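# Carry the tube rack from the next room to the desk

## Task

Bring the tube rack from the counter in the neighbouring room over to the desk and set it there. At the end the rack must stand upright and every tube must sit all the way down in a hole. If the rack or any tube touches the floor, the task fails. The connecting door swings shut on its own, but a magnetic holder on the wall can keep it open. The robot must not tip over or finish leaning. Anything that stays in place only because the robot holds it does not count. Finish by releasing everything and moving the robot away.

## Robot and tools

ROBOT. A Hello Robot Stretch 4 with one arm: an omni-wheel base, a lift riding a mast, a telescoping arm that reaches forward, a wrist with yaw, pitch and roll, and a two-finger gripper. It stands about 1.6 m tall; the base edge lies within 0.23 m of the base origin. Loose objects may occasionally get a brief shove from outside.

FRAMES. Base frame: origin on the floor below the base centre, x ahead, y to the left, z up. hand_pose is reported in the base frame and marks a point between the open fingertips; with all wrist joints at zero its axes line up with the base frame. Its printed position may be slightly wrong. The odometry frame is where the base frame was when the scene began; heading grows to the left and runs -3.142 to 3.142.

execute_actions(actions, cameras). actions is a list holding one action or nothing (empty = just report state and images). An action contains "base", "joints" or both, plus optional "pace" and "contact_limits"; or only {"end_of_arm": "enable_torque"}, which re-powers wrist or gripper motors that shut off, leaving them holding still. All motions in one action start together; none lasts beyond 15 s.
- base: exactly one key, each a relative move from where the base last reported itself. translate_m: metres straight ahead (+) or back, -2 to 2. strafe_m: metres sideways, left +, -2 to 2. rotate_rad: radians on the spot, counter-clockwise seen from above +, -3.2 to 3.2.
- joints: absolute targets by name. lift_m 0 to 1.2 m; arm_m 0 to 0.55 m extension; wrist_yaw_rad -1.134 to 4.276 (0 points ahead, + turns left, 3.14 stowed back, above 3.4 the arm may obstruct); wrist_pitch_rad -1.117 to 4.259 (0 level, 1.57 pointing down); wrist_roll_rad -1.117 to 4.259 (0 fingers level, + is clockwise viewed from behind the gripper); gripper_m -0.038 to 0.141, the fingertip gap in metres (negative presses tips together). Done tolerances: lift and arm ±0.004, yaw ±0.02, pitch ±0.05, roll ±0.02, gripper ±0.004. Too-large joint targets are clipped to the limit and reported; unknown keys or other bad values reject the whole call.
- pace: "slow", "default", "fast", "max". Base linear speed 0.1/0.3/0.4/0.6 m/s, turning 1/2/3/4 rad/s; with lift above 0.2 these drop, down to 0.3 m/s and 1 rad/s at lift 1.2.
- contact_limits: only {"arm_m": value}, 0 (gentlest) to 0.75 (firmest), default 0.5; the arm halts with contact_stop when it pushes that hard.
- cameras: list of "head_camera", "head_left_camera", "head_right_camera", "wrist_camera" or "all"; omitted/null/["all"] gives all, [] gives none. The "pictures" line lists image order. head_camera (420x560) looks ahead and down from the mast top; turn the base to aim it. The two head fisheyes (420x672) look more steeply down and show the base and arm. wrist_camera (616x392) looks along the fingers, fingertips near the bottom.
A joint or base you leave out may keep pushing toward an earlier target without the status showing it. If a result reports a stop, the rest of that reply's motion, wait and finished_scene calls are skipped.

wait(seconds): 0 to 10 s, nothing new commanded; returns state and images. zoom_image(camera, region): region [x0, y0, x1, y1] in pixels of that camera's most recent full image, at most 504 by 504. read_manual(section): only "licences". finished_scene(scene): pass the current scene number; final, and reports success.

RESULTS. joint_positions gives current joint values. base_status/joint_status: "done" (for the base, wheels turned the commanded amount even if slipping), "off_target" (resting short, maybe still pushing), "contact_stop_at_<key>" (blocked; that part goes slack, a slack lift may sag under load, slack wheels may roll), "limit_stop_at_<name>", "time_out", "torque_fault" (wrist/gripper motor overloaded and limp until enable_torque). limit_stop_at_tilt: leaning past 6 degrees; lift, arm and wheels go slack and ignore commands until it eases. limit_stop_at_own_body: a joint was about to strike the robot; moving away still works; likely with pitch below -0.2 plus roll below -0.4 or above 4. To unfold at the start, send lift_m 0.4 and wrist_yaw_rad 0 together. on_its_own lists what happened uncommanded; "held at" is a held target, not the position. lidar_m: 12 distances in metres, 30-degree sectors starting straight ahead and going counter-clockwise (4th left, 7th behind, 10th right); "-" means nothing seen or closer than 0.25 m; sees roughly 0.15 m up to robot height, misses glass, thin legs, much behind. wrist_depth_mm: 7x7 grid of depths, 100 to 2000 mm, from top left. base_odometry counts wheel turns; if turned_by_wheels and turned_by_imu differ by over about 0.1 rad, something was hit or slipped. base_tilt in degrees, forward and right positive, with a fixed offset up to about 1.5. motor_effort: percent of maximum, positive toward larger joint values, peak in brackets; wheel positive means turning right. A load in a level gripper shifts wrist pitch effort away from 0.

GRIPPING. Close to a gap smaller than the object; tighter pulls it toward the wrist. Only a firm squeeze (commanded gap at or above 0) shows clearly in gripper effort; position and "done" do not prove a grasp. If fingertips jam on a surface below, raise the lift.

AVOID. Carrying over 1 kg with arm beyond 0.2 while driving or turning, especially fast; steady pushing or pulling with a high gripper or high contact limit; hard hits, slams, drops, squeezing things off; letting anything reach the floor; finishing while still holding the rack.

Each tool is called after "Request:" as name(argument=value, ...), one argument or row to a line, values as JSON.

## Session

Request:
execute_actions(
  actions=[],
)

Scene clock: 0.00 s.
base_odometry: x=+0.000 y=+0.000 heading=+0.000 (m, m, rad; odometry frame)
turned_by_wheels: +0.000 (rad since the last result)
turned_by_imu: +0.000 (rad since the last result)
base_tilt: forward=+0.0 right=+0.2 (deg)
lidar_m: 1.07 1.96 2.94 0.96 0.84 0.85 0.91 0.78 0.80 0.97 0.86 0.89
base_status: not commanded
joint_positions: lift_m=+0.213 arm_m=-0.001 wrist_yaw_rad=+3.071 wrist_pitch_rad=-0.011 wrist_roll_rad=-0.018 gripper_m=+0.057
joint_status: not commanded
motor_effort: lift_m=+20 arm_m=+0 wrist_yaw_rad=-3 wrist_pitch_rad=-7 wrist_roll_rad=+3 gripper_m=-1 wheel_0=-2 wheel_1=+1 wheel_2=+0 (%)
hand_pose: x=-0.1114 y=+0.1076 z=+0.3950 quat_wxyz=(+0.035, +0.005, -0.009, +0.999) (m; base frame)
wrist_depth_mm: 122 136 1078 1366 1708 1464 778 / 106 137 1078 1308 1182 1078 960 / 110 138 268 1366 1708 1499 1336 / 136 167 1098 1397 1661 1576 1366 / 788 904 1025 1397 1308 1576 1366 / 788 891 199 167 1042 1182 1160 / 798 842 976 - 904 798 809
pictures: head_camera, head_left_camera, head_right_camera, wrist_camera
Images, in order (width x height): head_camera 420x560, head_left_camera 420x672, head_right_camera 420x672, wrist_camera 616x392.

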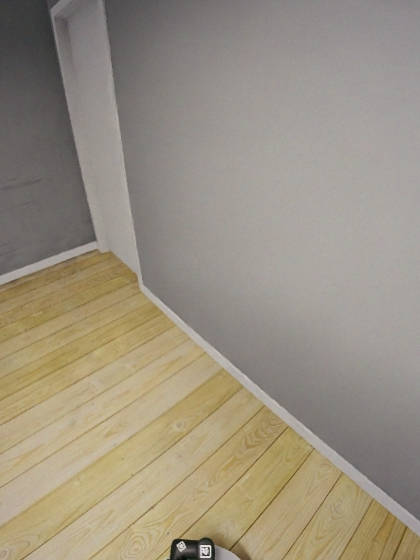

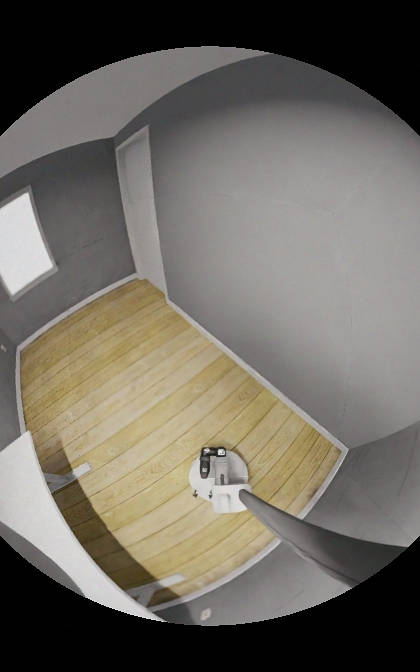

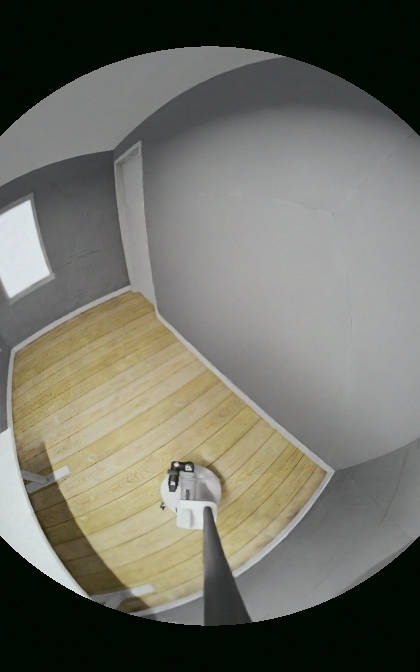

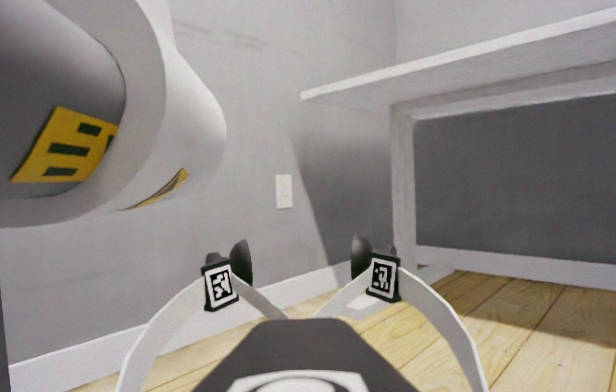

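Request:
execute_actions(
  actions=[
    {"base":{"rotate_rad":0.8}},
  ],
  cameras=[],
)

Request:
execute_actions(
  actions=[
    {"base":{"translate_m":1.9}},
  ],
  cameras=[],
)

Request:
execute_actions(
  actions=[
    {"base":{"rotate_rad":-1.3}},
  ],
  cameras=["head_camera","head_left_camera"],
)

Scene clock: 6.50 s.
base_odometry: x=+0.000 y=+0.000 heading=+0.800 (m, m, rad; odometry frame)
turned_by_wheels: +0.800 (rad since the last result)
turned_by_imu: +0.793 (rad since the last result)
base_tilt: forward=-0.1 right=+0.3 (deg)
lidar_m: 2.94 1.13 0.88 0.82 0.90 0.82 0.79 0.85 0.90 0.86 0.91 1.35
base_status: done
joint_positions: lift_m=+0.213 arm_m=-0.001 wrist_yaw_rad=+3.071 wrist_pitch_rad=-0.011 wrist_roll_rad=-0.018 gripper_m=+0.057
joint_status: not commanded
motor_effort: lift_m=+20(20) arm_m=+0(0) wrist_yaw_rad=-2(3) wrist_pitch_rad=-6(6) wrist_roll_rad=+3(3) gripper_m=-2(4) wheel_0=-3(11) wheel_1=+0(13) wheel_2=+0(9) (%)
hand_pose: x=-0.1114 y=+0.1076 z=+0.3950 quat_wxyz=(+0.035, +0.005, -0.009, +0.999) (m; base frame)
wrist_depth_mm: 122 136 891 891 878 891 891 / 106 137 878 891 891 904 904 / 110 138 270 904 904 904 904 / 136 167 917 917 904 917 917 / 917 917 904 931 904 931 904 / 917 904 198 166 917 917 931 / 904 854 917 - 891 778 820
pictures: none
No camera images: the call's "cameras" was empty. Leave "cameras" out to get every camera's image.

Scene clock: 14.33 s.
base_odometry: x=+1.323 y=+1.363 heading=+0.800 (m, m, rad; odometry frame)
turned_by_wheels: +0.001 (rad since the last result)
turned_by_imu: -0.004 (rad since the last result)
base_tilt: forward=-0.2 right=+0.2 (deg)
lidar_m: 1.02 1.09 1.54 1.48 1.48 1.27 2.71 1.36 1.03 1.00 1.17 1.08
base_status: done
joint_positions: lift_m=+0.213 arm_m=-0.001 wrist_yaw_rad=+3.071 wrist_pitch_rad=-0.011 wrist_roll_rad=-0.018 gripper_m=+0.057
joint_status: not commanded
motor_effort: lift_m=+20(20) arm_m=+0(0) wrist_yaw_rad=-2(2) wrist_pitch_rad=-5(7) wrist_roll_rad=+3(2) gripper_m=-3(6) wheel_0=+4(11) wheel_1=+3(3) wheel_2=+0(12) (%)
hand_pose: x=-0.1114 y=+0.1076 z=+0.3950 quat_wxyz=(+0.035, +0.005, -0.009, +0.999) (m; base frame)
wrist_depth_mm: 122 135 - - - - 1863 / 106 137 - - - - 1336 / 109 138 268 - - - 1708 / 136 167 - - - - - / 1537 - - - 1756 1983 1618 / 1336 1366 198 166 1042 1160 1138 / 917 866 960 - 891 798 809
pictures: none
No camera images: the call's "cameras" was empty. Leave "cameras" out to get every camera's image.

Scene clock: 16.23 s.
base_odometry: x=+1.323 y=+1.363 heading=-0.499 (m, m, rad; odometry frame)
turned_by_wheels: -1.299 (rad since the last result)
turned_by_imu: -1.284 (rad since the last result)
base_tilt: forward=-0.3 right=+0.1 (deg)
lidar_m: 1.09 1.19 1.06 1.03 1.26 1.49 1.51 1.30 1.69 1.80 1.13 0.98
base_status: done
joint_positions: lift_m=+0.213 arm_m=-0.001 wrist_yaw_rad=+3.071 wrist_pitch_rad=-0.011 wrist_roll_rad=-0.018 gripper_m=+0.057
joint_status: not commanded
motor_effort: lift_m=+20(20) arm_m=+0(0) wrist_yaw_rad=-3(3) wrist_pitch_rad=-6(7) wrist_roll_rad=+3(3) gripper_m=-4(4) wheel_0=+3(10) wheel_1=+2(9) wheel_2=+1(7) (%)
hand_pose: x=-0.1114 y=+0.1076 z=+0.3950 quat_wxyz=(+0.035, +0.005, -0.009, +0.999) (m; base frame)
wrist_depth_mm: 122 136 1661 1537 1464 1430 1336 / 106 137 1708 1576 1537 1430 1366 / 110 138 270 1618 1537 1430 1366 / 135 167 1756 1661 1576 1397 1397 / 1863 1863 1708 1618 1537 1464 1366 / 1336 1336 198 166 1025 1160 1138 / 931 854 960 - 904 798 809
pictures: head_camera, head_left_camera
Images, in order (width x height): head_camera 420x560, head_left_camera 420x672.

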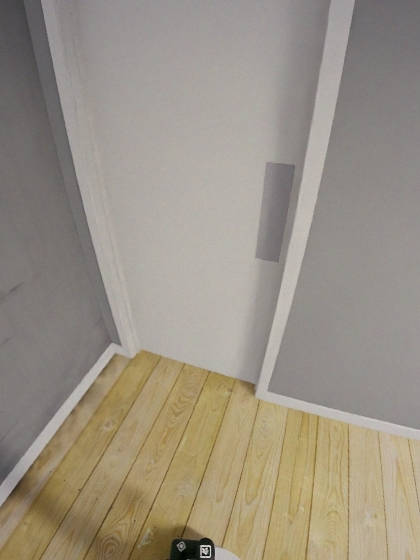

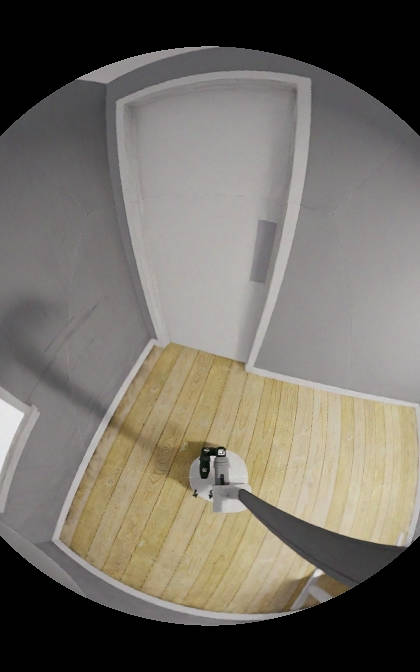

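Request:
execute_actions(
  actions=[
    {"base":{"rotate_rad":-0.3}},
  ],
  cameras=[],
)

Request:
execute_actions(
  actions=[
    {"base":{"strafe_m":0.38}},
  ],
  cameras=[],
)

Request:
execute_actions(
  actions=[
    {"base":{"translate_m":0.6}},
  ],
  cameras=["head_camera","head_left_camera"],
)

Scene clock: 22.83 s.
base_odometry: x=+1.323 y=+1.363 heading=-0.799 (m, m, rad; odometry frame)
turned_by_wheels: -0.299 (rad since the last result)
turned_by_imu: -0.294 (rad since the last result)
base_tilt: forward=+0.0 right=+0.3 (deg)
lidar_m: 1.00 1.15 1.10 1.02 1.07 1.56 1.51 1.47 1.30 2.68 1.40 1.04
base_status: done
joint_positions: lift_m=+0.213 arm_m=-0.001 wrist_yaw_rad=+3.071 wrist_pitch_rad=-0.011 wrist_roll_rad=-0.018 gripper_m=+0.057
joint_status: not commanded
motor_effort: lift_m=+20(20) arm_m=+0(0) wrist_yaw_rad=-3(3) wrist_pitch_rad=-6(5) wrist_roll_rad=+3(3) gripper_m=-3(4) wheel_0=+3(9) wheel_1=+2(7) wheel_2=+1(8) (%)
hand_pose: x=-0.1114 y=+0.1076 z=+0.3950 quat_wxyz=(+0.035, +0.005, -0.009, +0.999) (m; base frame)
wrist_depth_mm: 122 136 1576 1537 1576 1618 1281 / 106 137 1576 1576 1576 1661 1281 / 110 138 270 1576 1618 1576 1336 / 136 167 1618 1618 1618 1618 1336 / 1576 1576 1576 1618 1618 1661 1308 / 1366 1308 199 166 1025 1182 1160 / 917 842 976 - 904 798 820
pictures: none
No camera images: the call's "cameras" was empty. Leave "cameras" out to get every camera's image.

Scene clock: 25.43 s.
base_odometry: x=+1.596 y=+1.628 heading=-0.799 (m, m, rad; odometry frame)
turned_by_wheels: +0.000 (rad since the last result)
turned_by_imu: +0.000 (rad since the last result)
base_tilt: forward=-0.2 right=+0.1 (deg)
lidar_m: 1.10 0.93 0.71 0.66 0.68 0.96 1.49 1.54 1.63 3.08 1.39 1.06
base_status: done
joint_positions: lift_m=+0.213 arm_m=-0.001 wrist_yaw_rad=+3.071 wrist_pitch_rad=-0.011 wrist_roll_rad=-0.018 gripper_m=+0.057
joint_status: not commanded
motor_effort: lift_m=+20(20) arm_m=+0(0) wrist_yaw_rad=-2(3) wrist_pitch_rad=-8(6) wrist_roll_rad=+3(3) gripper_m=-1(0) wheel_0=-2(10) wheel_1=+0(12) wheel_2=+0(0) (%)
hand_pose: x=-0.1114 y=+0.1076 z=+0.3950 quat_wxyz=(+0.035, +0.005, -0.009, +0.999) (m; base frame)
wrist_depth_mm: 122 136 1537 1537 1576 1078 750 / 106 137 1576 1537 1576 1138 778 / 109 138 268 1537 1576 1118 788 / 136 167 1576 1576 1618 1138 798 / 1618 1576 1576 1618 1576 1138 798 / 1336 1308 198 166 1060 1025 809 / 917 866 960 - 904 798 759
pictures: none
No camera images: the call's "cameras" was empty. Leave "cameras" out to get every camera's image.

Scene clock: 28.93 s.
base_odometry: x=+2.014 y=+1.199 heading=-0.798 (m, m, rad; odometry frame)
turned_by_wheels: +0.000 (rad since the last result)
turned_by_imu: -0.001 (rad since the last result)
base_tilt: forward=-0.2 right=+0.1 (deg)
lidar_m: 0.50 0.53 0.66 0.65 0.68 0.96 2.09 2.06 2.01 1.50 0.59 0.51
base_status: done
joint_positions: lift_m=+0.213 arm_m=-0.001 wrist_yaw_rad=+3.071 wrist_pitch_rad=-0.011 wrist_roll_rad=-0.018 gripper_m=+0.057
joint_status: not commanded
motor_effort: lift_m=+20(20) arm_m=+0(0) wrist_yaw_rad=-2(2) wrist_pitch_rad=-6(7) wrist_roll_rad=+3(3) gripper_m=-4(2) wheel_0=+4(10) wheel_1=+2(8) wheel_2=-1(10) (%)
hand_pose: x=-0.1114 y=+0.1076 z=+0.3950 quat_wxyz=(+0.035, +0.005, -0.009, +0.999) (m; base frame)
wrist_depth_mm: 122 136 - - 1863 1025 741 / 106 137 - - 1983 1025 750 / 110 138 268 - - 1078 750 / 136 167 - - - 1118 778 / - - - - 1464 1118 778 / 1366 1281 198 167 1025 1008 768 / 931 854 946 - 904 788 741
pictures: head_camera, head_left_camera
Images, in order (width x height): head_camera 420x560, head_left_camera 420x672.

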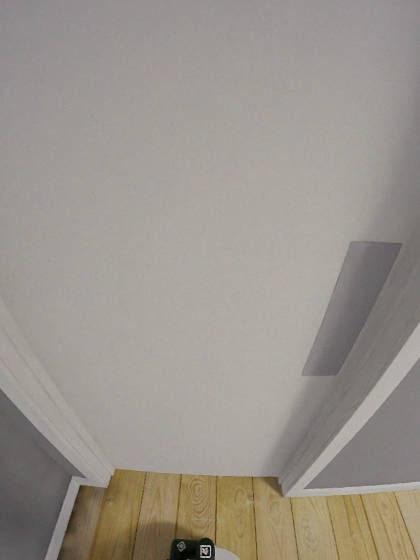

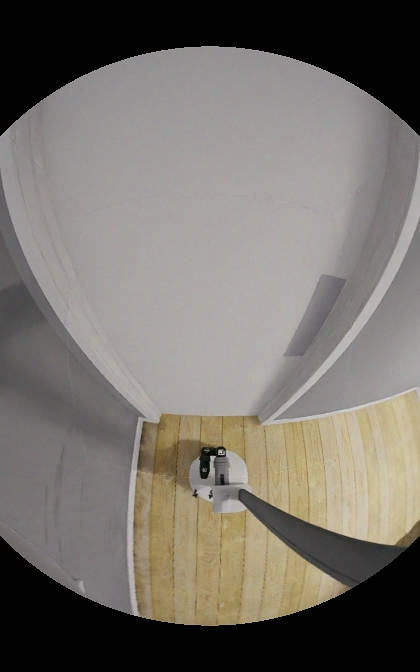

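Push with base.

Request:
execute_actions(
  actions=[
    {"base":{"translate_m":1.0},"pace":"slow"},
  ],
  cameras=["head_camera","head_left_camera"],
)

action 0: "base": translate_m = 1.0 would last too long for one action: at the pace "slow" translate_m can be at most 0.766 in either direction: name a faster pace, or command the rest in another action

Request:
execute_actions(
  actions=[
    {"base":{"translate_m":0.75},"pace":"slow"},
  ],
  cameras=["head_camera","head_left_camera"],
)

Scene clock: 42.30 s.
base_odometry: x=+2.538 y=+0.662 heading=-0.797 (m, m, rad; odometry frame)
turned_by_wheels: +0.001 (rad since the last result)
turned_by_imu: +0.058 (rad since the last result)
base_tilt: forward=-0.1 right=+0.3 (deg)
lidar_m: 0.27 0.25 - 0.25 0.39 0.94 2.82 2.59 0.44 1.09 2.53 0.52
base_status: done
joint_positions: lift_m=+0.214 arm_m=-0.001 wrist_yaw_rad=+3.071 wrist_pitch_rad=-0.011 wrist_roll_rad=-0.018 gripper_m=+0.057
joint_status: not commanded
motor_effort: lift_m=+18(20) arm_m=+1(1) wrist_yaw_rad=-4(58) wrist_pitch_rad=-7(8) wrist_roll_rad=+3(2) gripper_m=-3(3) wheel_0=+11(24) wheel_1=+15(21) wheel_2=-9(22) (%)
hand_pose: x=-0.1116 y=+0.1074 z=+0.3950 quat_wxyz=(+0.035, +0.005, -0.009, +0.999) (m; base frame)
wrist_depth_mm: 133 136 - - - 1025 699 / - 136 - - - 1042 715 / 110 138 266 - - 1078 723 / 135 167 - - - 1118 723 / - - - - 1576 1118 741 / 1366 1336 198 165 1042 1008 750 / 931 866 946 - 891 788 741
pictures: head_camera, head_left_camera
Images, in order (width x height): head_camera 420x560, head_left_camera 420x672.

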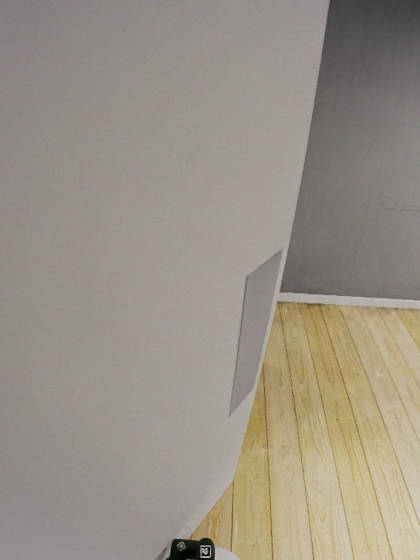

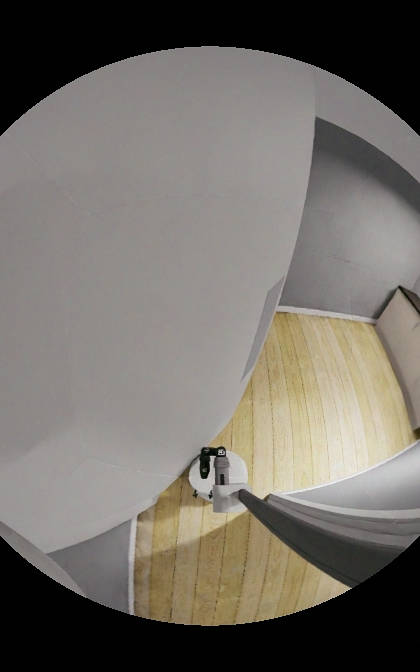

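Request:
execute_actions(
  actions=[
    {"base":{"translate_m":0.45},"pace":"slow"},
  ],
  cameras=[],
)

Request:
execute_actions(
  actions=[
    {"base":{"strafe_m":0.3},"pace":"slow"},
  ],
  cameras=["head_camera","head_left_camera"],
)

Scene clock: 51.50 s.
base_odometry: x=+2.852 y=+0.341 heading=-0.796 (m, m, rad; odometry frame)
turned_by_wheels: +0.000 (rad since the last result)
turned_by_imu: +0.002 (rad since the last result)
base_tilt: forward=-0.3 right=+0.3 (deg)
lidar_m: 1.48 0.25 0.69 0.25 0.25 0.47 3.28 0.78 0.98 2.52 1.95 1.52
base_status: done
joint_positions: lift_m=+0.214 arm_m=-0.001 wrist_yaw_rad=+3.071 wrist_pitch_rad=-0.011 wrist_roll_rad=-0.018 gripper_m=+0.057
joint_status: not commanded
motor_effort: lift_m=+18(18) arm_m=+1(0) wrist_yaw_rad=-4(5) wrist_pitch_rad=-8(8) wrist_roll_rad=+3(3) gripper_m=-5(3) wheel_0=+4(16) wheel_1=+8(18) wheel_2=-6(17) (%)
hand_pose: x=-0.1115 y=+0.1074 z=+0.3950 quat_wxyz=(+0.035, +0.005, -0.009, +0.999) (m; base frame)
wrist_depth_mm: 133 135 - - 1756 366 213 / - 136 - - 1983 373 216 / 109 138 267 - - 384 210 / 136 167 - - - 392 213 / 750 - - - 1499 402 216 / 759 1336 198 167 1042 351 218 / 768 866 960 - 891 334 220
pictures: none
No camera images: the call's "cameras" was empty. Leave "cameras" out to get every camera's image.

Scene clock: 54.70 s.
base_odometry: x=+3.020 y=+0.504 heading=-0.799 (m, m, rad; odometry frame)
turned_by_wheels: -0.002 (rad since the last result)
turned_by_imu: -0.009 (rad since the last result)
base_tilt: forward=-0.2 right=+0.3 (deg)
lidar_m: 1.11 0.29 0.25 - 0.25 0.29 3.38 0.93 0.93 2.73 2.01 1.54
base_status: strafe_m contact_stop (by the wheels' count: +0.234 of +0.300)
joint_positions: lift_m=+0.214 arm_m=-0.001 wrist_yaw_rad=+3.071 wrist_pitch_rad=-0.011 wrist_roll_rad=-0.018 gripper_m=+0.057
joint_status: not commanded
on_its_own: the wheels are slack since a contact_stop
motor_effort: lift_m=+20(20) arm_m=+1(1) wrist_yaw_rad=-2(4) wrist_pitch_rad=-5(8) wrist_roll_rad=+4(3) gripper_m=-3(3) wheel_0=+0(30) wheel_1=+0(31) wheel_2=+0(5) (%)
hand_pose: x=-0.1115 y=+0.1076 z=+0.3950 quat_wxyz=(+0.035, +0.005, -0.009, +0.999) (m; base frame)
wrist_depth_mm: 122 136 - - 336 196 151 / 106 136 - - 343 200 153 / 110 138 270 - 353 203 154 / 136 167 - - 364 206 156 / - - - - 279 208 158 / 1336 1336 199 166 310 198 159 / 931 866 960 - 332 194 160
pictures: head_camera, head_left_camera
Images, in order (width x height): head_camera 420x560, head_left_camera 420x672.

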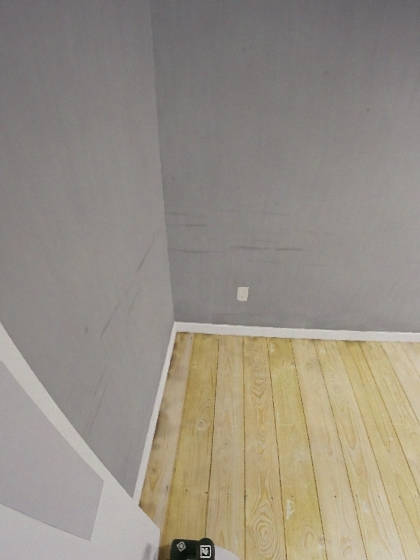

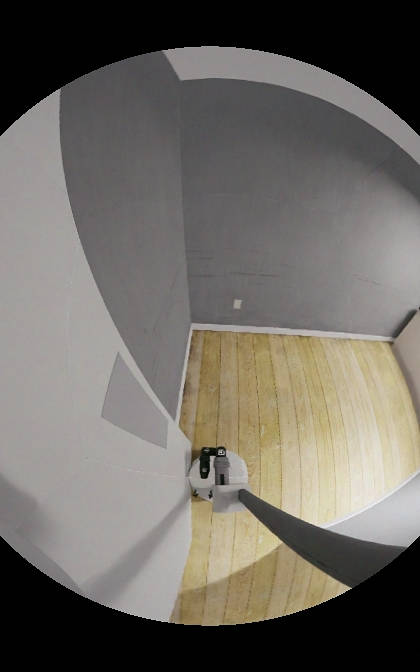

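Request:
execute_actions(
  actions=[
    {"base":{"strafe_m":-0.6}},
  ],
  cameras=[],
)

Request:
execute_actions(
  actions=[
    {"base":{"rotate_rad":-1.57},"joints":{"lift_m":0.9,"wrist_yaw_rad":0}},
  ],
)

Scene clock: 60.57 s.
base_odometry: x=+2.590 y=+0.085 heading=-0.799 (m, m, rad; odometry frame)
turned_by_wheels: +0.000 (rad since the last result)
turned_by_imu: +0.003 (rad since the last result)
base_tilt: forward=-0.2 right=+0.2 (deg)
lidar_m: 1.45 1.27 0.83 0.79 0.83 1.46 0.64 0.69 0.99 2.14 1.93 1.49
base_status: done
joint_positions: lift_m=+0.214 arm_m=-0.001 wrist_yaw_rad=+3.071 wrist_pitch_rad=-0.011 wrist_roll_rad=-0.018 gripper_m=+0.057
joint_status: not commanded
motor_effort: lift_m=+20(20) arm_m=+0(0) wrist_yaw_rad=-1(2) wrist_pitch_rad=-4(6) wrist_roll_rad=+3(3) gripper_m=-1(5) wheel_0=+1(9) wheel_1=-2(12) wheel_2=+0(2) (%)
hand_pose: x=-0.1115 y=+0.1076 z=+0.3950 quat_wxyz=(+0.035, +0.005, -0.009, +0.999) (m; base frame)
wrist_depth_mm: 122 136 778 - - 1708 1182 / 106 137 759 - - 1661 1182 / 110 138 268 - - 1808 1229 / 136 167 759 - - 1808 1205 / 778 768 768 - 1863 1708 1205 / 768 788 198 167 1042 1160 1098 / 768 778 768 - 917 809 820
pictures: none
No camera images: the call's "cameras" was empty. Leave "cameras" out to get every camera's image.

Scene clock: 64.13 s.
base_odometry: x=+2.590 y=+0.085 heading=-2.369 (m, m, rad; odometry frame)
turned_by_wheels: -1.570 (rad since the last result)
turned_by_imu: -1.550 (rad since the last result)
base_tilt: forward=-0.2 right=+0.3 (deg)
lidar_m: 2.13 1.92 1.49 1.46 1.26 0.83 0.80 0.83 1.49 0.64 0.70 1.01
base_status: done
joint_positions: lift_m=+0.900 arm_m=-0.001 wrist_yaw_rad=+0.000 wrist_pitch_rad=-0.011 wrist_roll_rad=-0.018 gripper_m=+0.057
joint_status: all done
motor_effort: lift_m=+22(22) arm_m=+1(0) wrist_yaw_rad=-4(9) wrist_pitch_rad=-5(6) wrist_roll_rad=+4(2) gripper_m=-3(3) wheel_0=+3(10) wheel_1=+2(10) wheel_2=+1(8) (%)
hand_pose: x=+0.4586 y=-0.0873 z=+1.0813 quat_wxyz=(+1.000, -0.009, -0.006, +0.000) (m; base frame)
wrist_depth_mm: - - - - - 1366 917 / 1863 - - - - 1366 917 / 1921 - - - - 1499 917 / 1863 - - - - 1464 931 / 1863 - 1983 1983 1921 1499 946 / 1863 - 200 166 1921 1430 946 / 1863 - - - - 1336 960
pictures: head_camera, head_left_camera, head_right_camera, wrist_camera
camera_calibration (this result's frames):
wrist_camera: T_world_to_cam=[[-0.0187817, -0.999515, -0.0248234, -0.055336], [-0.0455474, 0.0256574, -0.998633, 1.14454], [0.998786, -0.0176254, -0.0460072, -0.181415], [0, 0, 0, 1]] pos_world=[0.232286, -0.0878727, 1.13326]
Images, in order (width x height): head_camera 420x560, head_left_camera 420x672, head_right_camera 420x672, wrist_camera 616x392.

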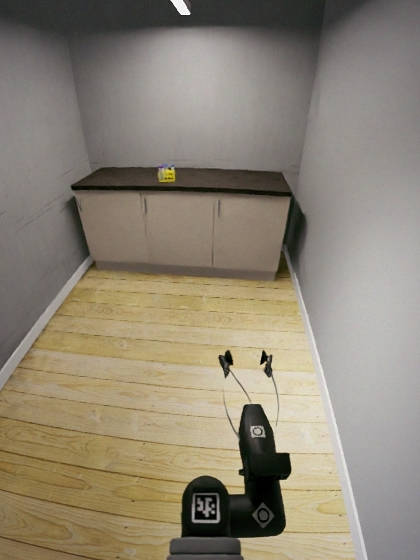

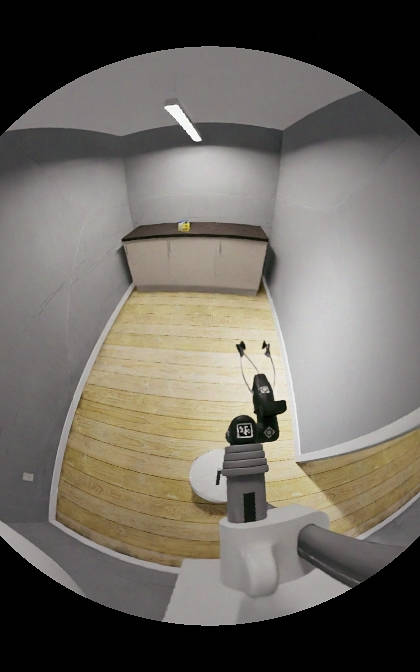

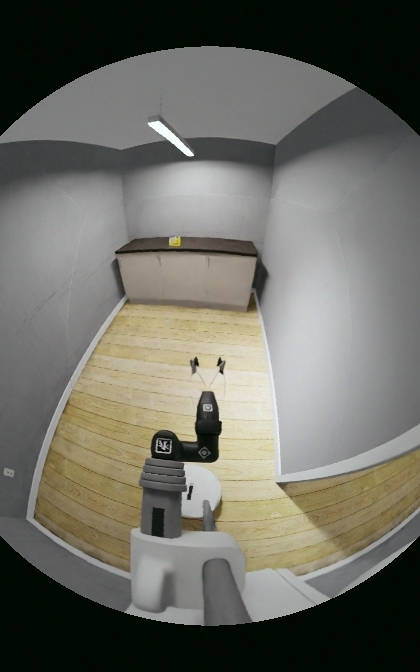

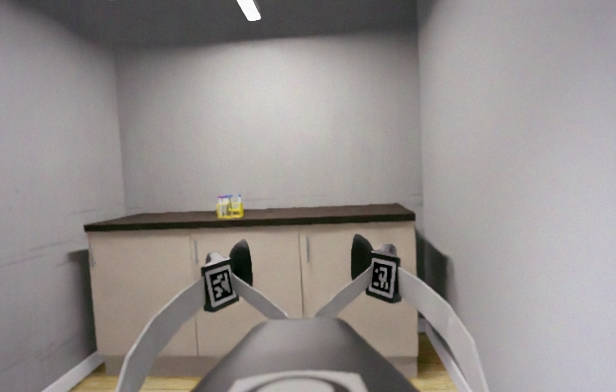

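Door held.

Request:
execute_actions(
  actions=[
    {"base":{"rotate_rad":-0.07}},
  ],
  cameras=[],
)

Request:
execute_actions(
  actions=[
    {"base":{"strafe_m":0.58}},
  ],
  cameras=[],
)

Request:
execute_actions(
  actions=[
    {"base":{"translate_m":1.4},"joints":{"gripper_m":0.14}},
  ],
  cameras=["head_camera","wrist_camera"],
)

Scene clock: 68.67 s.
base_odometry: x=+2.590 y=+0.085 heading=-2.438 (m, m, rad; odometry frame)
turned_by_wheels: -0.069 (rad since the last result)
turned_by_imu: -0.067 (rad since the last result)
base_tilt: forward=-0.3 right=+0.2 (deg)
lidar_m: 2.13 2.04 1.48 1.46 1.38 0.99 0.78 0.79 1.39 0.63 0.67 0.95
base_status: done
joint_positions: lift_m=+0.900 arm_m=-0.001 wrist_yaw_rad=+0.000 wrist_pitch_rad=-0.011 wrist_roll_rad=-0.018 gripper_m=+0.057
joint_status: not commanded
motor_effort: lift_m=+22(22) arm_m=+1(0) wrist_yaw_rad=-4(4) wrist_pitch_rad=-8(6) wrist_roll_rad=+2(4) gripper_m=-5(3) wheel_0=+3(8) wheel_1=+4(5) wheel_2=+1(4) (%)
hand_pose: x=+0.4586 y=-0.0873 z=+1.0813 quat_wxyz=(+1.000, -0.009, -0.006, +0.000) (m; base frame)
wrist_depth_mm: - - - - - 1138 798 / - - - - - 1138 809 / - - - - - 1205 798 / - - - - - 1229 820 / 1921 - 1921 1983 1708 1229 820 / - 1921 198 167 1983 1160 831 / - - 1863 - - 1160 842
pictures: none
No camera images: the call's "cameras" was empty. Leave "cameras" out to get every camera's image.

Scene clock: 71.93 s.
base_odometry: x=+2.965 y=-0.357 heading=-2.438 (m, m, rad; odometry frame)
turned_by_wheels: +0.000 (rad since the last result)
turned_by_imu: +0.000 (rad since the last result)
base_tilt: forward=-0.1 right=+0.2 (deg)
lidar_m: 2.12 1.23 0.91 0.87 0.92 1.00 0.94 0.90 1.10 1.22 1.29 1.75
base_status: done
joint_positions: lift_m=+0.900 arm_m=-0.001 wrist_yaw_rad=+0.000 wrist_pitch_rad=-0.011 wrist_roll_rad=-0.018 gripper_m=+0.057
joint_status: not commanded
motor_effort: lift_m=+22(22) arm_m=+0(0) wrist_yaw_rad=-3(3) wrist_pitch_rad=-7(8) wrist_roll_rad=+2(3) gripper_m=-2(1) wheel_0=-2(13) wheel_1=+3(12) wheel_2=+0(2) (%)
hand_pose: x=+0.4586 y=-0.0874 z=+1.0814 quat_wxyz=(+1.000, -0.009, -0.006, +0.000) (m; base frame)
wrist_depth_mm: 1397 - - - - - 1576 / 1366 - - - - - 1576 / 1336 - - - - - 1661 / 1366 - - - - - 1661 / 1308 1921 1983 1983 1921 1983 1661 / 1336 1808 198 166 1983 1921 1708 / 1281 1661 - - - 1983 1661
pictures: none
No camera images: the call's "cameras" was empty. Leave "cameras" out to get every camera's image.

Scene clock: 78.07 s.
base_odometry: x=+1.898 y=-1.263 heading=-2.438 (m, m, rad; odometry frame)
turned_by_wheels: +0.000 (rad since the last result)
turned_by_imu: -0.003 (rad since the last result)
base_tilt: forward=-0.2 right=+0.2 (deg)
lidar_m: 0.74 0.79 0.91 0.85 0.90 1.25 2.25 1.77 1.32 1.22 1.06 0.77
base_status: done
joint_positions: lift_m=+0.900 arm_m=-0.001 wrist_yaw_rad=+0.000 wrist_pitch_rad=-0.011 wrist_roll_rad=-0.018 gripper_m=+0.140
joint_status: all done
motor_effort: lift_m=+21(21) arm_m=+0(0) wrist_yaw_rad=-3(3) wrist_pitch_rad=-7(7) wrist_roll_rad=+3(3) gripper_m=-1(3) wheel_0=+2(8) wheel_1=+1(5) wheel_2=+0(11) (%)
hand_pose: x=+0.4586 y=-0.0874 z=+1.0814 quat_wxyz=(+1.000, -0.009, -0.006, +0.000) (m; base frame)
wrist_depth_mm: 1160 1160 1138 1160 1160 1138 1182 / 1160 1138 1160 1160 1160 1182 1160 / 1182 1160 1160 1138 1138 1160 1138 / 1138 1182 1160 1160 1205 1182 1182 / 1160 1138 1118 798 976 854 891 / 654 554 544 159 544 530 554 / 564 559 544 - 554 564 559
pictures: head_camera, wrist_camera
camera_calibration (this result's frames):
wrist_camera: T_world_to_cam=[[-0.0191015, -0.999509, -0.0248233, -0.0552799], [-0.0455392, 0.0256719, -0.998633, 1.14461], [0.99878, -0.017945, -0.0460072, -0.181411], [0, 0, 0, 1]] pos_world=[0.232258, -0.0878926, 1.13333]
Images, in order (width x height): head_camera 420x560, wrist_camera 616x392.

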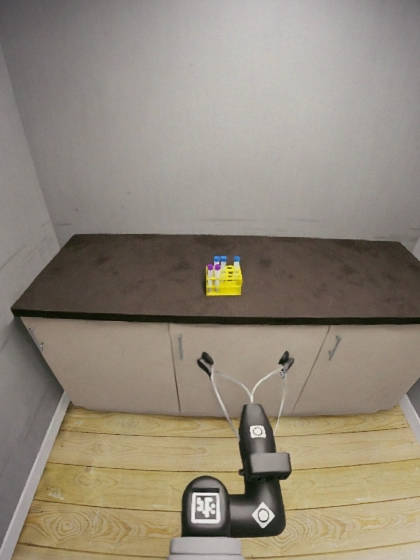

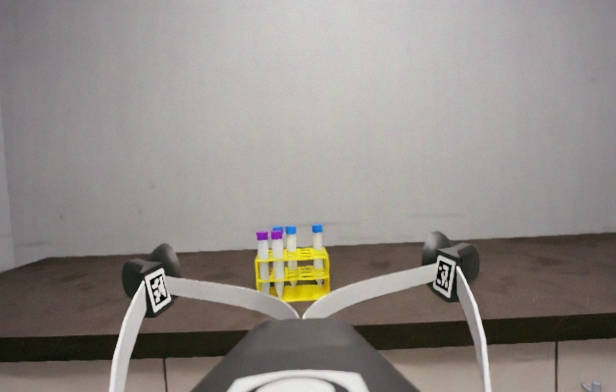

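Request:
execute_actions(
  actions=[
    {"base":{"strafe_m":0.017},"joints":{"lift_m":0.785,"arm_m":0.3}},
  ],
  cameras=["head_camera","wrist_camera"],
)

Scene clock: 84.47 s.
base_odometry: x=+1.909 y=-1.276 heading=-2.438 (m, m, rad; odometry frame)
turned_by_wheels: +0.000 (rad since the last result)
turned_by_imu: +0.002 (rad since the last result)
base_tilt: forward=-0.2 right=+0.2 (deg)
lidar_m: 0.75 0.79 0.89 0.84 0.89 1.23 2.26 1.80 1.33 1.26 1.06 0.77
base_status: done
joint_positions: lift_m=+0.785 arm_m=+0.299 wrist_yaw_rad=+0.000 wrist_pitch_rad=-0.011 wrist_roll_rad=-0.018 gripper_m=+0.140
joint_status: all done
motor_effort: lift_m=+17(22) arm_m=+7(9) wrist_yaw_rad=-2(2) wrist_pitch_rad=-6(6) wrist_roll_rad=+3(4) gripper_m=-1(1) wheel_0=-4(11) wheel_1=+1(12) wheel_2=+0(1) (%)
hand_pose: x=+0.7582 y=-0.0874 z=+0.9667 quat_wxyz=(+1.000, -0.009, -0.006, +0.000) (m; base frame)
wrist_depth_mm: 854 854 842 842 842 854 854 / 854 866 866 842 854 854 878 / 866 866 866 878 866 866 854 / 878 878 878 404 866 878 878 / 580 549 442 399 415 392 427 / 312 259 254 159 256 249 263 / 232 230 231 - 229 229 228
pictures: head_camera, wrist_camera
camera_calibration (this result's frames):
wrist_camera: T_world_to_cam=[[-0.0191606, -0.999508, -0.0248259, -0.0523733], [-0.0454096, 0.0256748, -0.998638, 1.0437], [0.998785, -0.0180071, -0.0458792, -0.486041], [0, 0, 0, 1]] pos_world=[0.53184, -0.0878965, 1.01868]
Images, in order (width x height): head_camera 420x560, wrist_camera 616x392.

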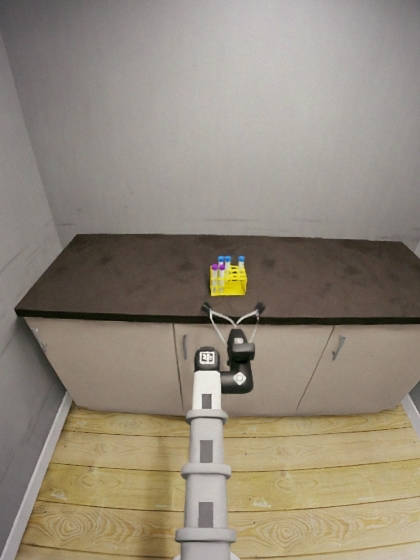

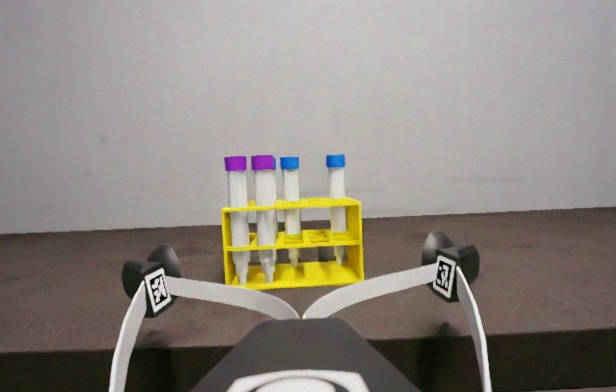

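Request:
execute_actions(
  actions=[
    {"base":{"strafe_m":0.01},"joints":{"arm_m":0.41},"pace":"slow"},
  ],
  cameras=["head_camera","wrist_camera"],
)

Scene clock: 90.87 s.
base_odometry: x=+1.915 y=-1.284 heading=-2.438 (m, m, rad; odometry frame)
turned_by_wheels: +0.000 (rad since the last result)
turned_by_imu: +0.002 (rad since the last result)
base_tilt: forward=-0.1 right=+0.0 (deg)
lidar_m: 0.73 0.78 0.88 0.84 0.88 1.19 2.25 1.81 1.33 1.27 1.06 0.76
base_status: done
joint_positions: lift_m=+0.785 arm_m=+0.409 wrist_yaw_rad=+0.000 wrist_pitch_rad=-0.011 wrist_roll_rad=-0.018 gripper_m=+0.140
joint_status: all done
motor_effort: lift_m=+17(17) arm_m=+7(8) wrist_yaw_rad=-3(2) wrist_pitch_rad=-7(7) wrist_roll_rad=+2(3) gripper_m=+0(0) wheel_0=-4(13) wheel_1=+4(6) wheel_2=+0(1) (%)
hand_pose: x=+0.8682 y=-0.0874 z=+0.9667 quat_wxyz=(+1.000, -0.009, -0.006, +0.000) (m; base frame)
wrist_depth_mm: 741 741 750 759 759 750 750 / 768 750 759 759 759 750 759 / 778 759 759 759 750 759 759 / 759 759 236 291 759 768 778 / 574 544 237 289 268 392 424 / 312 258 236 159 245 247 263 / 212 198 218 - 206 191 187
pictures: head_camera, wrist_camera
camera_calibration (this result's frames):
wrist_camera: T_world_to_cam=[[-0.0191623, -0.999508, -0.0248258, -0.0502653], [-0.0454096, 0.0256748, -0.998638, 1.04869], [0.998785, -0.0180089, -0.0458792, -0.595879], [0, 0, 0, 1]] pos_world=[0.641812, -0.0878966, 1.01868]
Images, in order (width x height): head_camera 420x560, wrist_camera 616x392.

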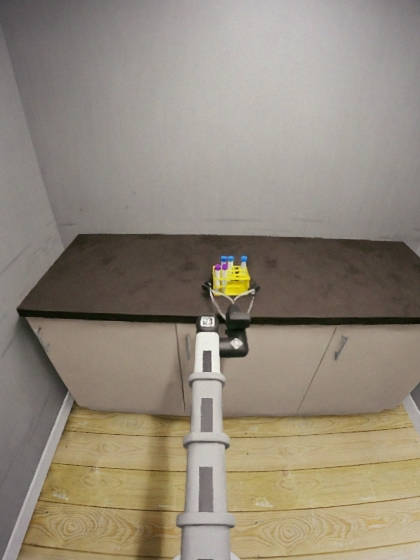

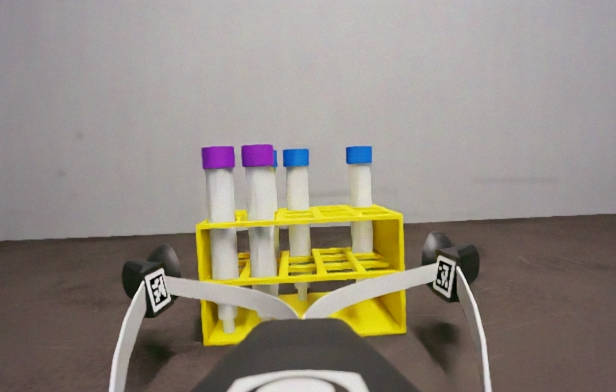

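Request:
execute_actions(
  actions=[
    {"joints":{"arm_m":0.46},"pace":"slow"},
  ],
  cameras=[],
)

Request:
execute_actions(
  actions=[
    {"joints":{"gripper_m":0.05}},
  ],
  cameras=[],
)

Request:
execute_actions(
  actions=[
    {"joints":{"lift_m":0.85},"pace":"slow"},
  ],
  cameras=["head_camera","wrist_camera"],
)

Scene clock: 97.03 s.
base_odometry: x=+1.915 y=-1.284 heading=-2.438 (m, m, rad; odometry frame)
turned_by_wheels: +0.000 (rad since the last result)
turned_by_imu: +0.002 (rad since the last result)
base_tilt: forward=-0.2 right=+0.3 (deg)
lidar_m: 0.74 0.77 0.87 0.81 0.87 1.20 2.25 1.81 1.33 1.26 1.08 0.78
base_status: not commanded
joint_positions: lift_m=+0.785 arm_m=+0.459 wrist_yaw_rad=+0.000 wrist_pitch_rad=-0.011 wrist_roll_rad=-0.018 gripper_m=+0.140
joint_status: all done
motor_effort: lift_m=+17(17) arm_m=+7(8) wrist_yaw_rad=-2(3) wrist_pitch_rad=-7(5) wrist_roll_rad=+2(3) gripper_m=+0(0) wheel_0=-4(4) wheel_1=+4(4) wheel_2=+0(0) (%)
hand_pose: x=+0.9181 y=-0.0874 z=+0.9667 quat_wxyz=(+1.000, -0.009, -0.006, +0.000) (m; base frame)
wrist_depth_mm: 699 699 699 699 699 699 699 / 715 707 715 699 699 715 707 / 707 699 707 715 707 723 707 / 715 715 198 253 715 723 723 / 574 539 200 254 236 392 421 / 310 258 202 158 231 249 263 / 211 198 203 - 197 191 188
pictures: none
No camera images: the call's "cameras" was empty. Leave "cameras" out to get every camera's image.

Scene clock: 98.93 s.
base_odometry: x=+1.915 y=-1.284 heading=-2.438 (m, m, rad; odometry frame)
turned_by_wheels: +0.000 (rad since the last result)
turned_by_imu: +0.001 (rad since the last result)
base_tilt: forward=+0.0 right=+0.2 (deg)
lidar_m: 0.74 0.79 0.87 0.84 0.89 1.22 2.27 1.78 1.33 1.26 1.07 0.80
base_status: not commanded
joint_positions: lift_m=+0.785 arm_m=+0.459 wrist_yaw_rad=+0.000 wrist_pitch_rad=-0.011 wrist_roll_rad=-0.018 gripper_m=+0.051
joint_status: all done
motor_effort: lift_m=+17(17) arm_m=+7(7) wrist_yaw_rad=-3(3) wrist_pitch_rad=-6(7) wrist_roll_rad=+3(3) gripper_m=-30(29) wheel_0=-4(4) wheel_1=+4(4) wheel_2=+0(0) (%)
hand_pose: x=+0.9182 y=-0.0874 z=+0.9667 quat_wxyz=(+1.000, -0.009, -0.006, +0.000) (m; base frame)
wrist_depth_mm: 691 699 691 691 707 699 699 / 707 699 707 707 691 715 707 / 723 707 179 707 715 707 707 / 707 715 177 236 723 732 723 / 569 544 179 235 210 442 421 / 310 173 180 177 175 184 259 / 200 209 183 - 189 193 187
pictures: none
No camera images: the call's "cameras" was empty. Leave "cameras" out to get every camera's image.

Scene clock: 100.37 s.
base_odometry: x=+1.915 y=-1.284 heading=-2.438 (m, m, rad; odometry frame)
turned_by_wheels: +0.000 (rad since the last result)
turned_by_imu: +0.001 (rad since the last result)
base_tilt: forward=-0.2 right=+0.2 (deg)
lidar_m: 0.73 0.79 0.87 0.83 0.87 1.21 2.24 1.78 1.31 1.25 1.07 0.78
base_status: not commanded
joint_positions: lift_m=+0.850 arm_m=+0.459 wrist_yaw_rad=+0.000 wrist_pitch_rad=-0.011 wrist_roll_rad=-0.018 gripper_m=+0.051
joint_status: all done
motor_effort: lift_m=+23(23) arm_m=+7(7) wrist_yaw_rad=-2(3) wrist_pitch_rad=-8(9) wrist_roll_rad=+2(5) gripper_m=-32(31) wheel_0=-4(4) wheel_1=+4(4) wheel_2=+0(0) (%)
hand_pose: x=+0.9182 y=-0.0874 z=+1.0310 quat_wxyz=(+1.000, -0.009, -0.005, +0.000) (m; base frame)
wrist_depth_mm: 691 691 715 707 699 691 699 / 691 707 707 715 707 707 699 / 707 707 178 707 715 715 715 / 723 723 178 235 715 723 715 / 732 715 179 234 209 723 723 / 500 173 179 176 174 183 418 / 322 336 183 - 192 310 301
pictures: head_camera, wrist_camera
camera_calibration (this result's frames):
wrist_camera: T_world_to_cam=[[-0.0191827, -0.999508, -0.0248096, -0.0477089], [-0.046238, 0.0256744, -0.9986, 1.11588], [0.998746, -0.0180087, -0.0467077, -0.641991], [0, 0, 0, 1]] pos_world=[0.691868, -0.0878965, 1.08315]
Images, in order (width x height): head_camera 420x560, wrist_camera 616x392.

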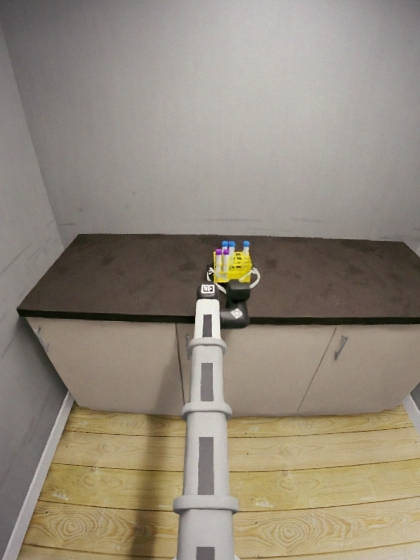

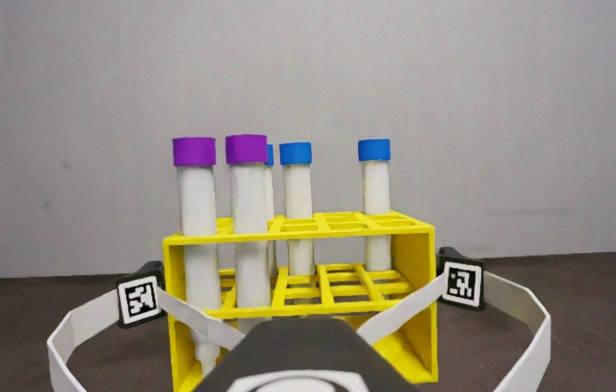

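Request:
execute_actions(
  actions=[
    {"joints":{"arm_m":0},"base":{"translate_m":-1.62}},
  ],
  cameras=[],
)

Request:
execute_actions(
  actions=[
    {"base":{"rotate_rad":-1.57},"pace":"slow"},
  ],
  cameras=["head_camera"],
)

Scene clock: 110.97 s.
base_odometry: x=+3.151 y=-0.236 heading=-2.438 (m, m, rad; odometry frame)
turned_by_wheels: +0.000 (rad since the last result)
turned_by_imu: +0.012 (rad since the last result)
base_tilt: forward=-0.1 right=+0.1 (deg)
lidar_m: 0.40 1.20 0.88 0.85 0.85 0.75 0.72 0.72 0.85 1.29 1.32 0.47
base_status: done
joint_positions: lift_m=+0.850 arm_m=+0.001 wrist_yaw_rad=+0.000 wrist_pitch_rad=-0.010 wrist_roll_rad=-0.018 gripper_m=+0.051
joint_status: all done
motor_effort: lift_m=+22(23) arm_m=-6(7) wrist_yaw_rad=-3(3) wrist_pitch_rad=-12(11) wrist_roll_rad=+1(2) gripper_m=-32(30) wheel_0=-4(5) wheel_1=-1(9) wheel_2=+0(10) (%)
hand_pose: x=+0.4605 y=-0.0874 z=+1.0310 quat_wxyz=(+1.000, -0.009, -0.005, +0.000) (m; base frame)
wrist_depth_mm: 1366 - - - - - 1618 / 1308 - - - - - 1618 / 1281 - 179 - - - 1708 / 1255 - 178 233 - - 1708 / 1336 1661 178 235 210 - 1708 / 1205 174 180 176 175 183 1576 / 1182 1756 182 - 190 - 1661
pictures: none
No camera images: the call's "cameras" was empty. Leave "cameras" out to get every camera's image.

Scene clock: 113.83 s.
base_odometry: x=+3.151 y=-0.236 heading=+2.276 (m, m, rad; odometry frame)
turned_by_wheels: -1.569 (rad since the last result)
turned_by_imu: -1.550 (rad since the last result)
base_tilt: forward=-0.2 right=+0.1 (deg)
lidar_m: 0.40 1.32 1.82 2.35 1.21 0.88 0.84 0.87 0.76 0.72 0.72 0.48
base_status: done
joint_positions: lift_m=+0.850 arm_m=+0.001 wrist_yaw_rad=+0.000 wrist_pitch_rad=-0.010 wrist_roll_rad=-0.018 gripper_m=+0.051
joint_status: not commanded
motor_effort: lift_m=+22(22) arm_m=-6(7) wrist_yaw_rad=-2(3) wrist_pitch_rad=-10(10) wrist_roll_rad=+1(3) gripper_m=-31(31) wheel_0=+4(7) wheel_1=+5(4) wheel_2=+3(5) (%)
hand_pose: x=+0.4605 y=-0.0874 z=+1.0310 quat_wxyz=(+1.000, -0.009, -0.005, +0.000) (m; base frame)
wrist_depth_mm: 1008 1008 - - - 904 661 / 991 1025 - - - 960 661 / 1042 1008 177 - - 946 683 / 1025 1008 179 233 - 960 683 / 1042 1042 178 234 208 878 676 / 1042 173 180 177 174 183 654 / 1060 1042 182 - 191 1098 683
pictures: head_camera
Images, in order (width x height): head_camera 420x560.

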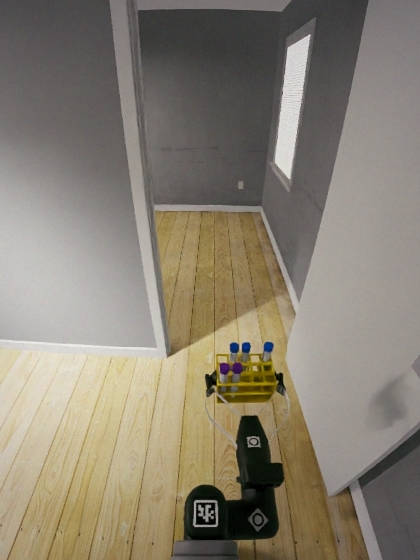

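Request:
execute_actions(
  actions=[
    {"base":{"strafe_m":-0.14}},
  ],
  cameras=[],
)

Request:
execute_actions(
  actions=[
    {"base":{"translate_m":2}},
  ],
  cameras=[],
)

Request:
execute_actions(
  actions=[
    {"base":{"rotate_rad":1.55},"pace":"slow"},
  ],
  cameras=["head_camera","head_left_camera"],
)

Scene clock: 120.10 s.
base_odometry: x=+3.257 y=-0.145 heading=+2.276 (m, m, rad; odometry frame)
turned_by_wheels: +0.000 (rad since the last result)
turned_by_imu: +0.003 (rad since the last result)
base_tilt: forward=-0.2 right=+0.1 (deg)
lidar_m: 0.42 1.32 1.83 2.52 1.21 0.88 0.83 0.82 0.61 0.58 0.61 0.49
base_status: done
joint_positions: lift_m=+0.850 arm_m=+0.001 wrist_yaw_rad=+0.000 wrist_pitch_rad=-0.010 wrist_roll_rad=-0.018 gripper_m=+0.051
joint_status: not commanded
motor_effort: lift_m=+22(22) arm_m=-7(6) wrist_yaw_rad=-2(2) wrist_pitch_rad=-9(7) wrist_roll_rad=+3(3) gripper_m=-31(32) wheel_0=+2(9) wheel_1=-2(11) wheel_2=+0(1) (%)
hand_pose: x=+0.4605 y=-0.0874 z=+1.0310 quat_wxyz=(+1.000, -0.009, -0.005, +0.000) (m; base frame)
wrist_depth_mm: 991 1098 - - - 676 488 / 1025 1060 - - - 683 504 / 1025 1042 179 - 1921 691 504 / 1025 1060 178 235 960 699 508 / 1042 1025 179 232 208 634 512 / 1042 173 180 177 174 183 492 / 1042 1060 183 - 191 768 504
pictures: none
No camera images: the call's "cameras" was empty. Leave "cameras" out to get every camera's image.

Scene clock: 128.23 s.
base_odometry: x=+1.961 y=+1.377 heading=+2.276 (m, m, rad; odometry frame)
turned_by_wheels: +0.000 (rad since the last result)
turned_by_imu: -0.005 (rad since the last result)
base_tilt: forward=-0.2 right=+0.2 (deg)
lidar_m: 0.41 1.99 1.90 2.34 0.87 0.72 2.55 0.74 0.64 0.60 0.62 0.47
base_status: done
joint_positions: lift_m=+0.850 arm_m=+0.001 wrist_yaw_rad=+0.000 wrist_pitch_rad=-0.010 wrist_roll_rad=-0.018 gripper_m=+0.051
joint_status: not commanded
motor_effort: lift_m=+22(22) arm_m=-6(6) wrist_yaw_rad=-2(3) wrist_pitch_rad=-7(8) wrist_roll_rad=+3(4) gripper_m=-32(31) wheel_0=+3(8) wheel_1=+2(6) wheel_2=+0(10) (%)
hand_pose: x=+0.4605 y=-0.0874 z=+1.0310 quat_wxyz=(+1.000, -0.009, -0.005, +0.000) (m; base frame)
wrist_depth_mm: 1661 1618 1618 1661 1618 1025 715 / 1618 1618 1708 1661 1618 1060 723 / 1661 1618 178 1618 1661 1078 723 / 1661 1661 179 235 1618 1098 732 / 1661 1661 180 236 209 960 741 / 1756 173 179 176 174 184 691 / 1708 1708 183 - 190 1182 741
pictures: none
No camera images: the call's "cameras" was empty. Leave "cameras" out to get every camera's image.

Scene clock: 131.07 s.
base_odometry: x=+1.961 y=+1.377 heading=-2.458 (m, m, rad; odometry frame)
turned_by_wheels: +1.549 (rad since the last result)
turned_by_imu: +1.533 (rad since the last result)
base_tilt: forward=-0.2 right=+0.1 (deg)
lidar_m: 0.42 0.89 0.73 2.55 0.75 0.65 0.60 0.63 0.83 1.89 1.94 0.49
base_status: done
joint_positions: lift_m=+0.850 arm_m=+0.001 wrist_yaw_rad=+0.000 wrist_pitch_rad=-0.010 wrist_roll_rad=-0.018 gripper_m=+0.051
joint_status: not commanded
motor_effort: lift_m=+22(22) arm_m=-6(7) wrist_yaw_rad=-3(3) wrist_pitch_rad=-9(9) wrist_roll_rad=+3(2) gripper_m=-30(31) wheel_0=-4(9) wheel_1=-4(7) wheel_2=-2(6) (%)
hand_pose: x=+0.4605 y=-0.0874 z=+1.0310 quat_wxyz=(+1.000, -0.009, -0.005, +0.000) (m; base frame)
wrist_depth_mm: 1060 1618 - - - - - / 1008 1618 - - - - - / 1042 1537 179 - - - - / 1008 1576 179 234 - - - / 1008 1336 179 234 209 - 1921 / 917 173 179 176 175 183 - / 931 1499 182 - 192 - 1921
pictures: head_camera, head_left_camera
Images, in order (width x height): head_camera 420x560, head_left_camera 420x672.

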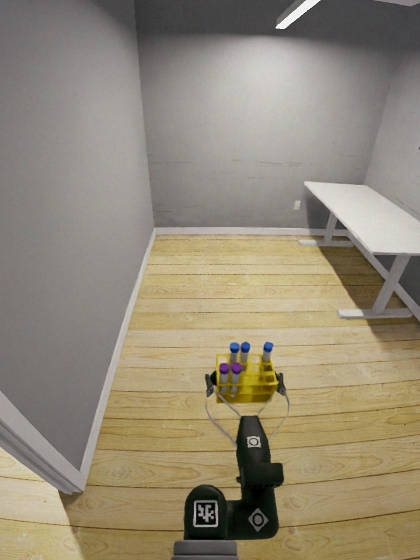

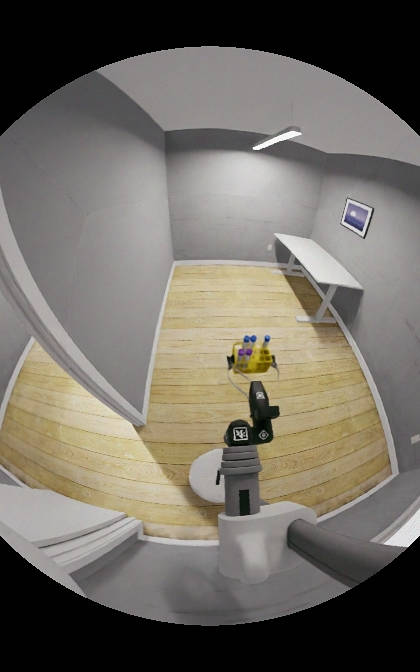

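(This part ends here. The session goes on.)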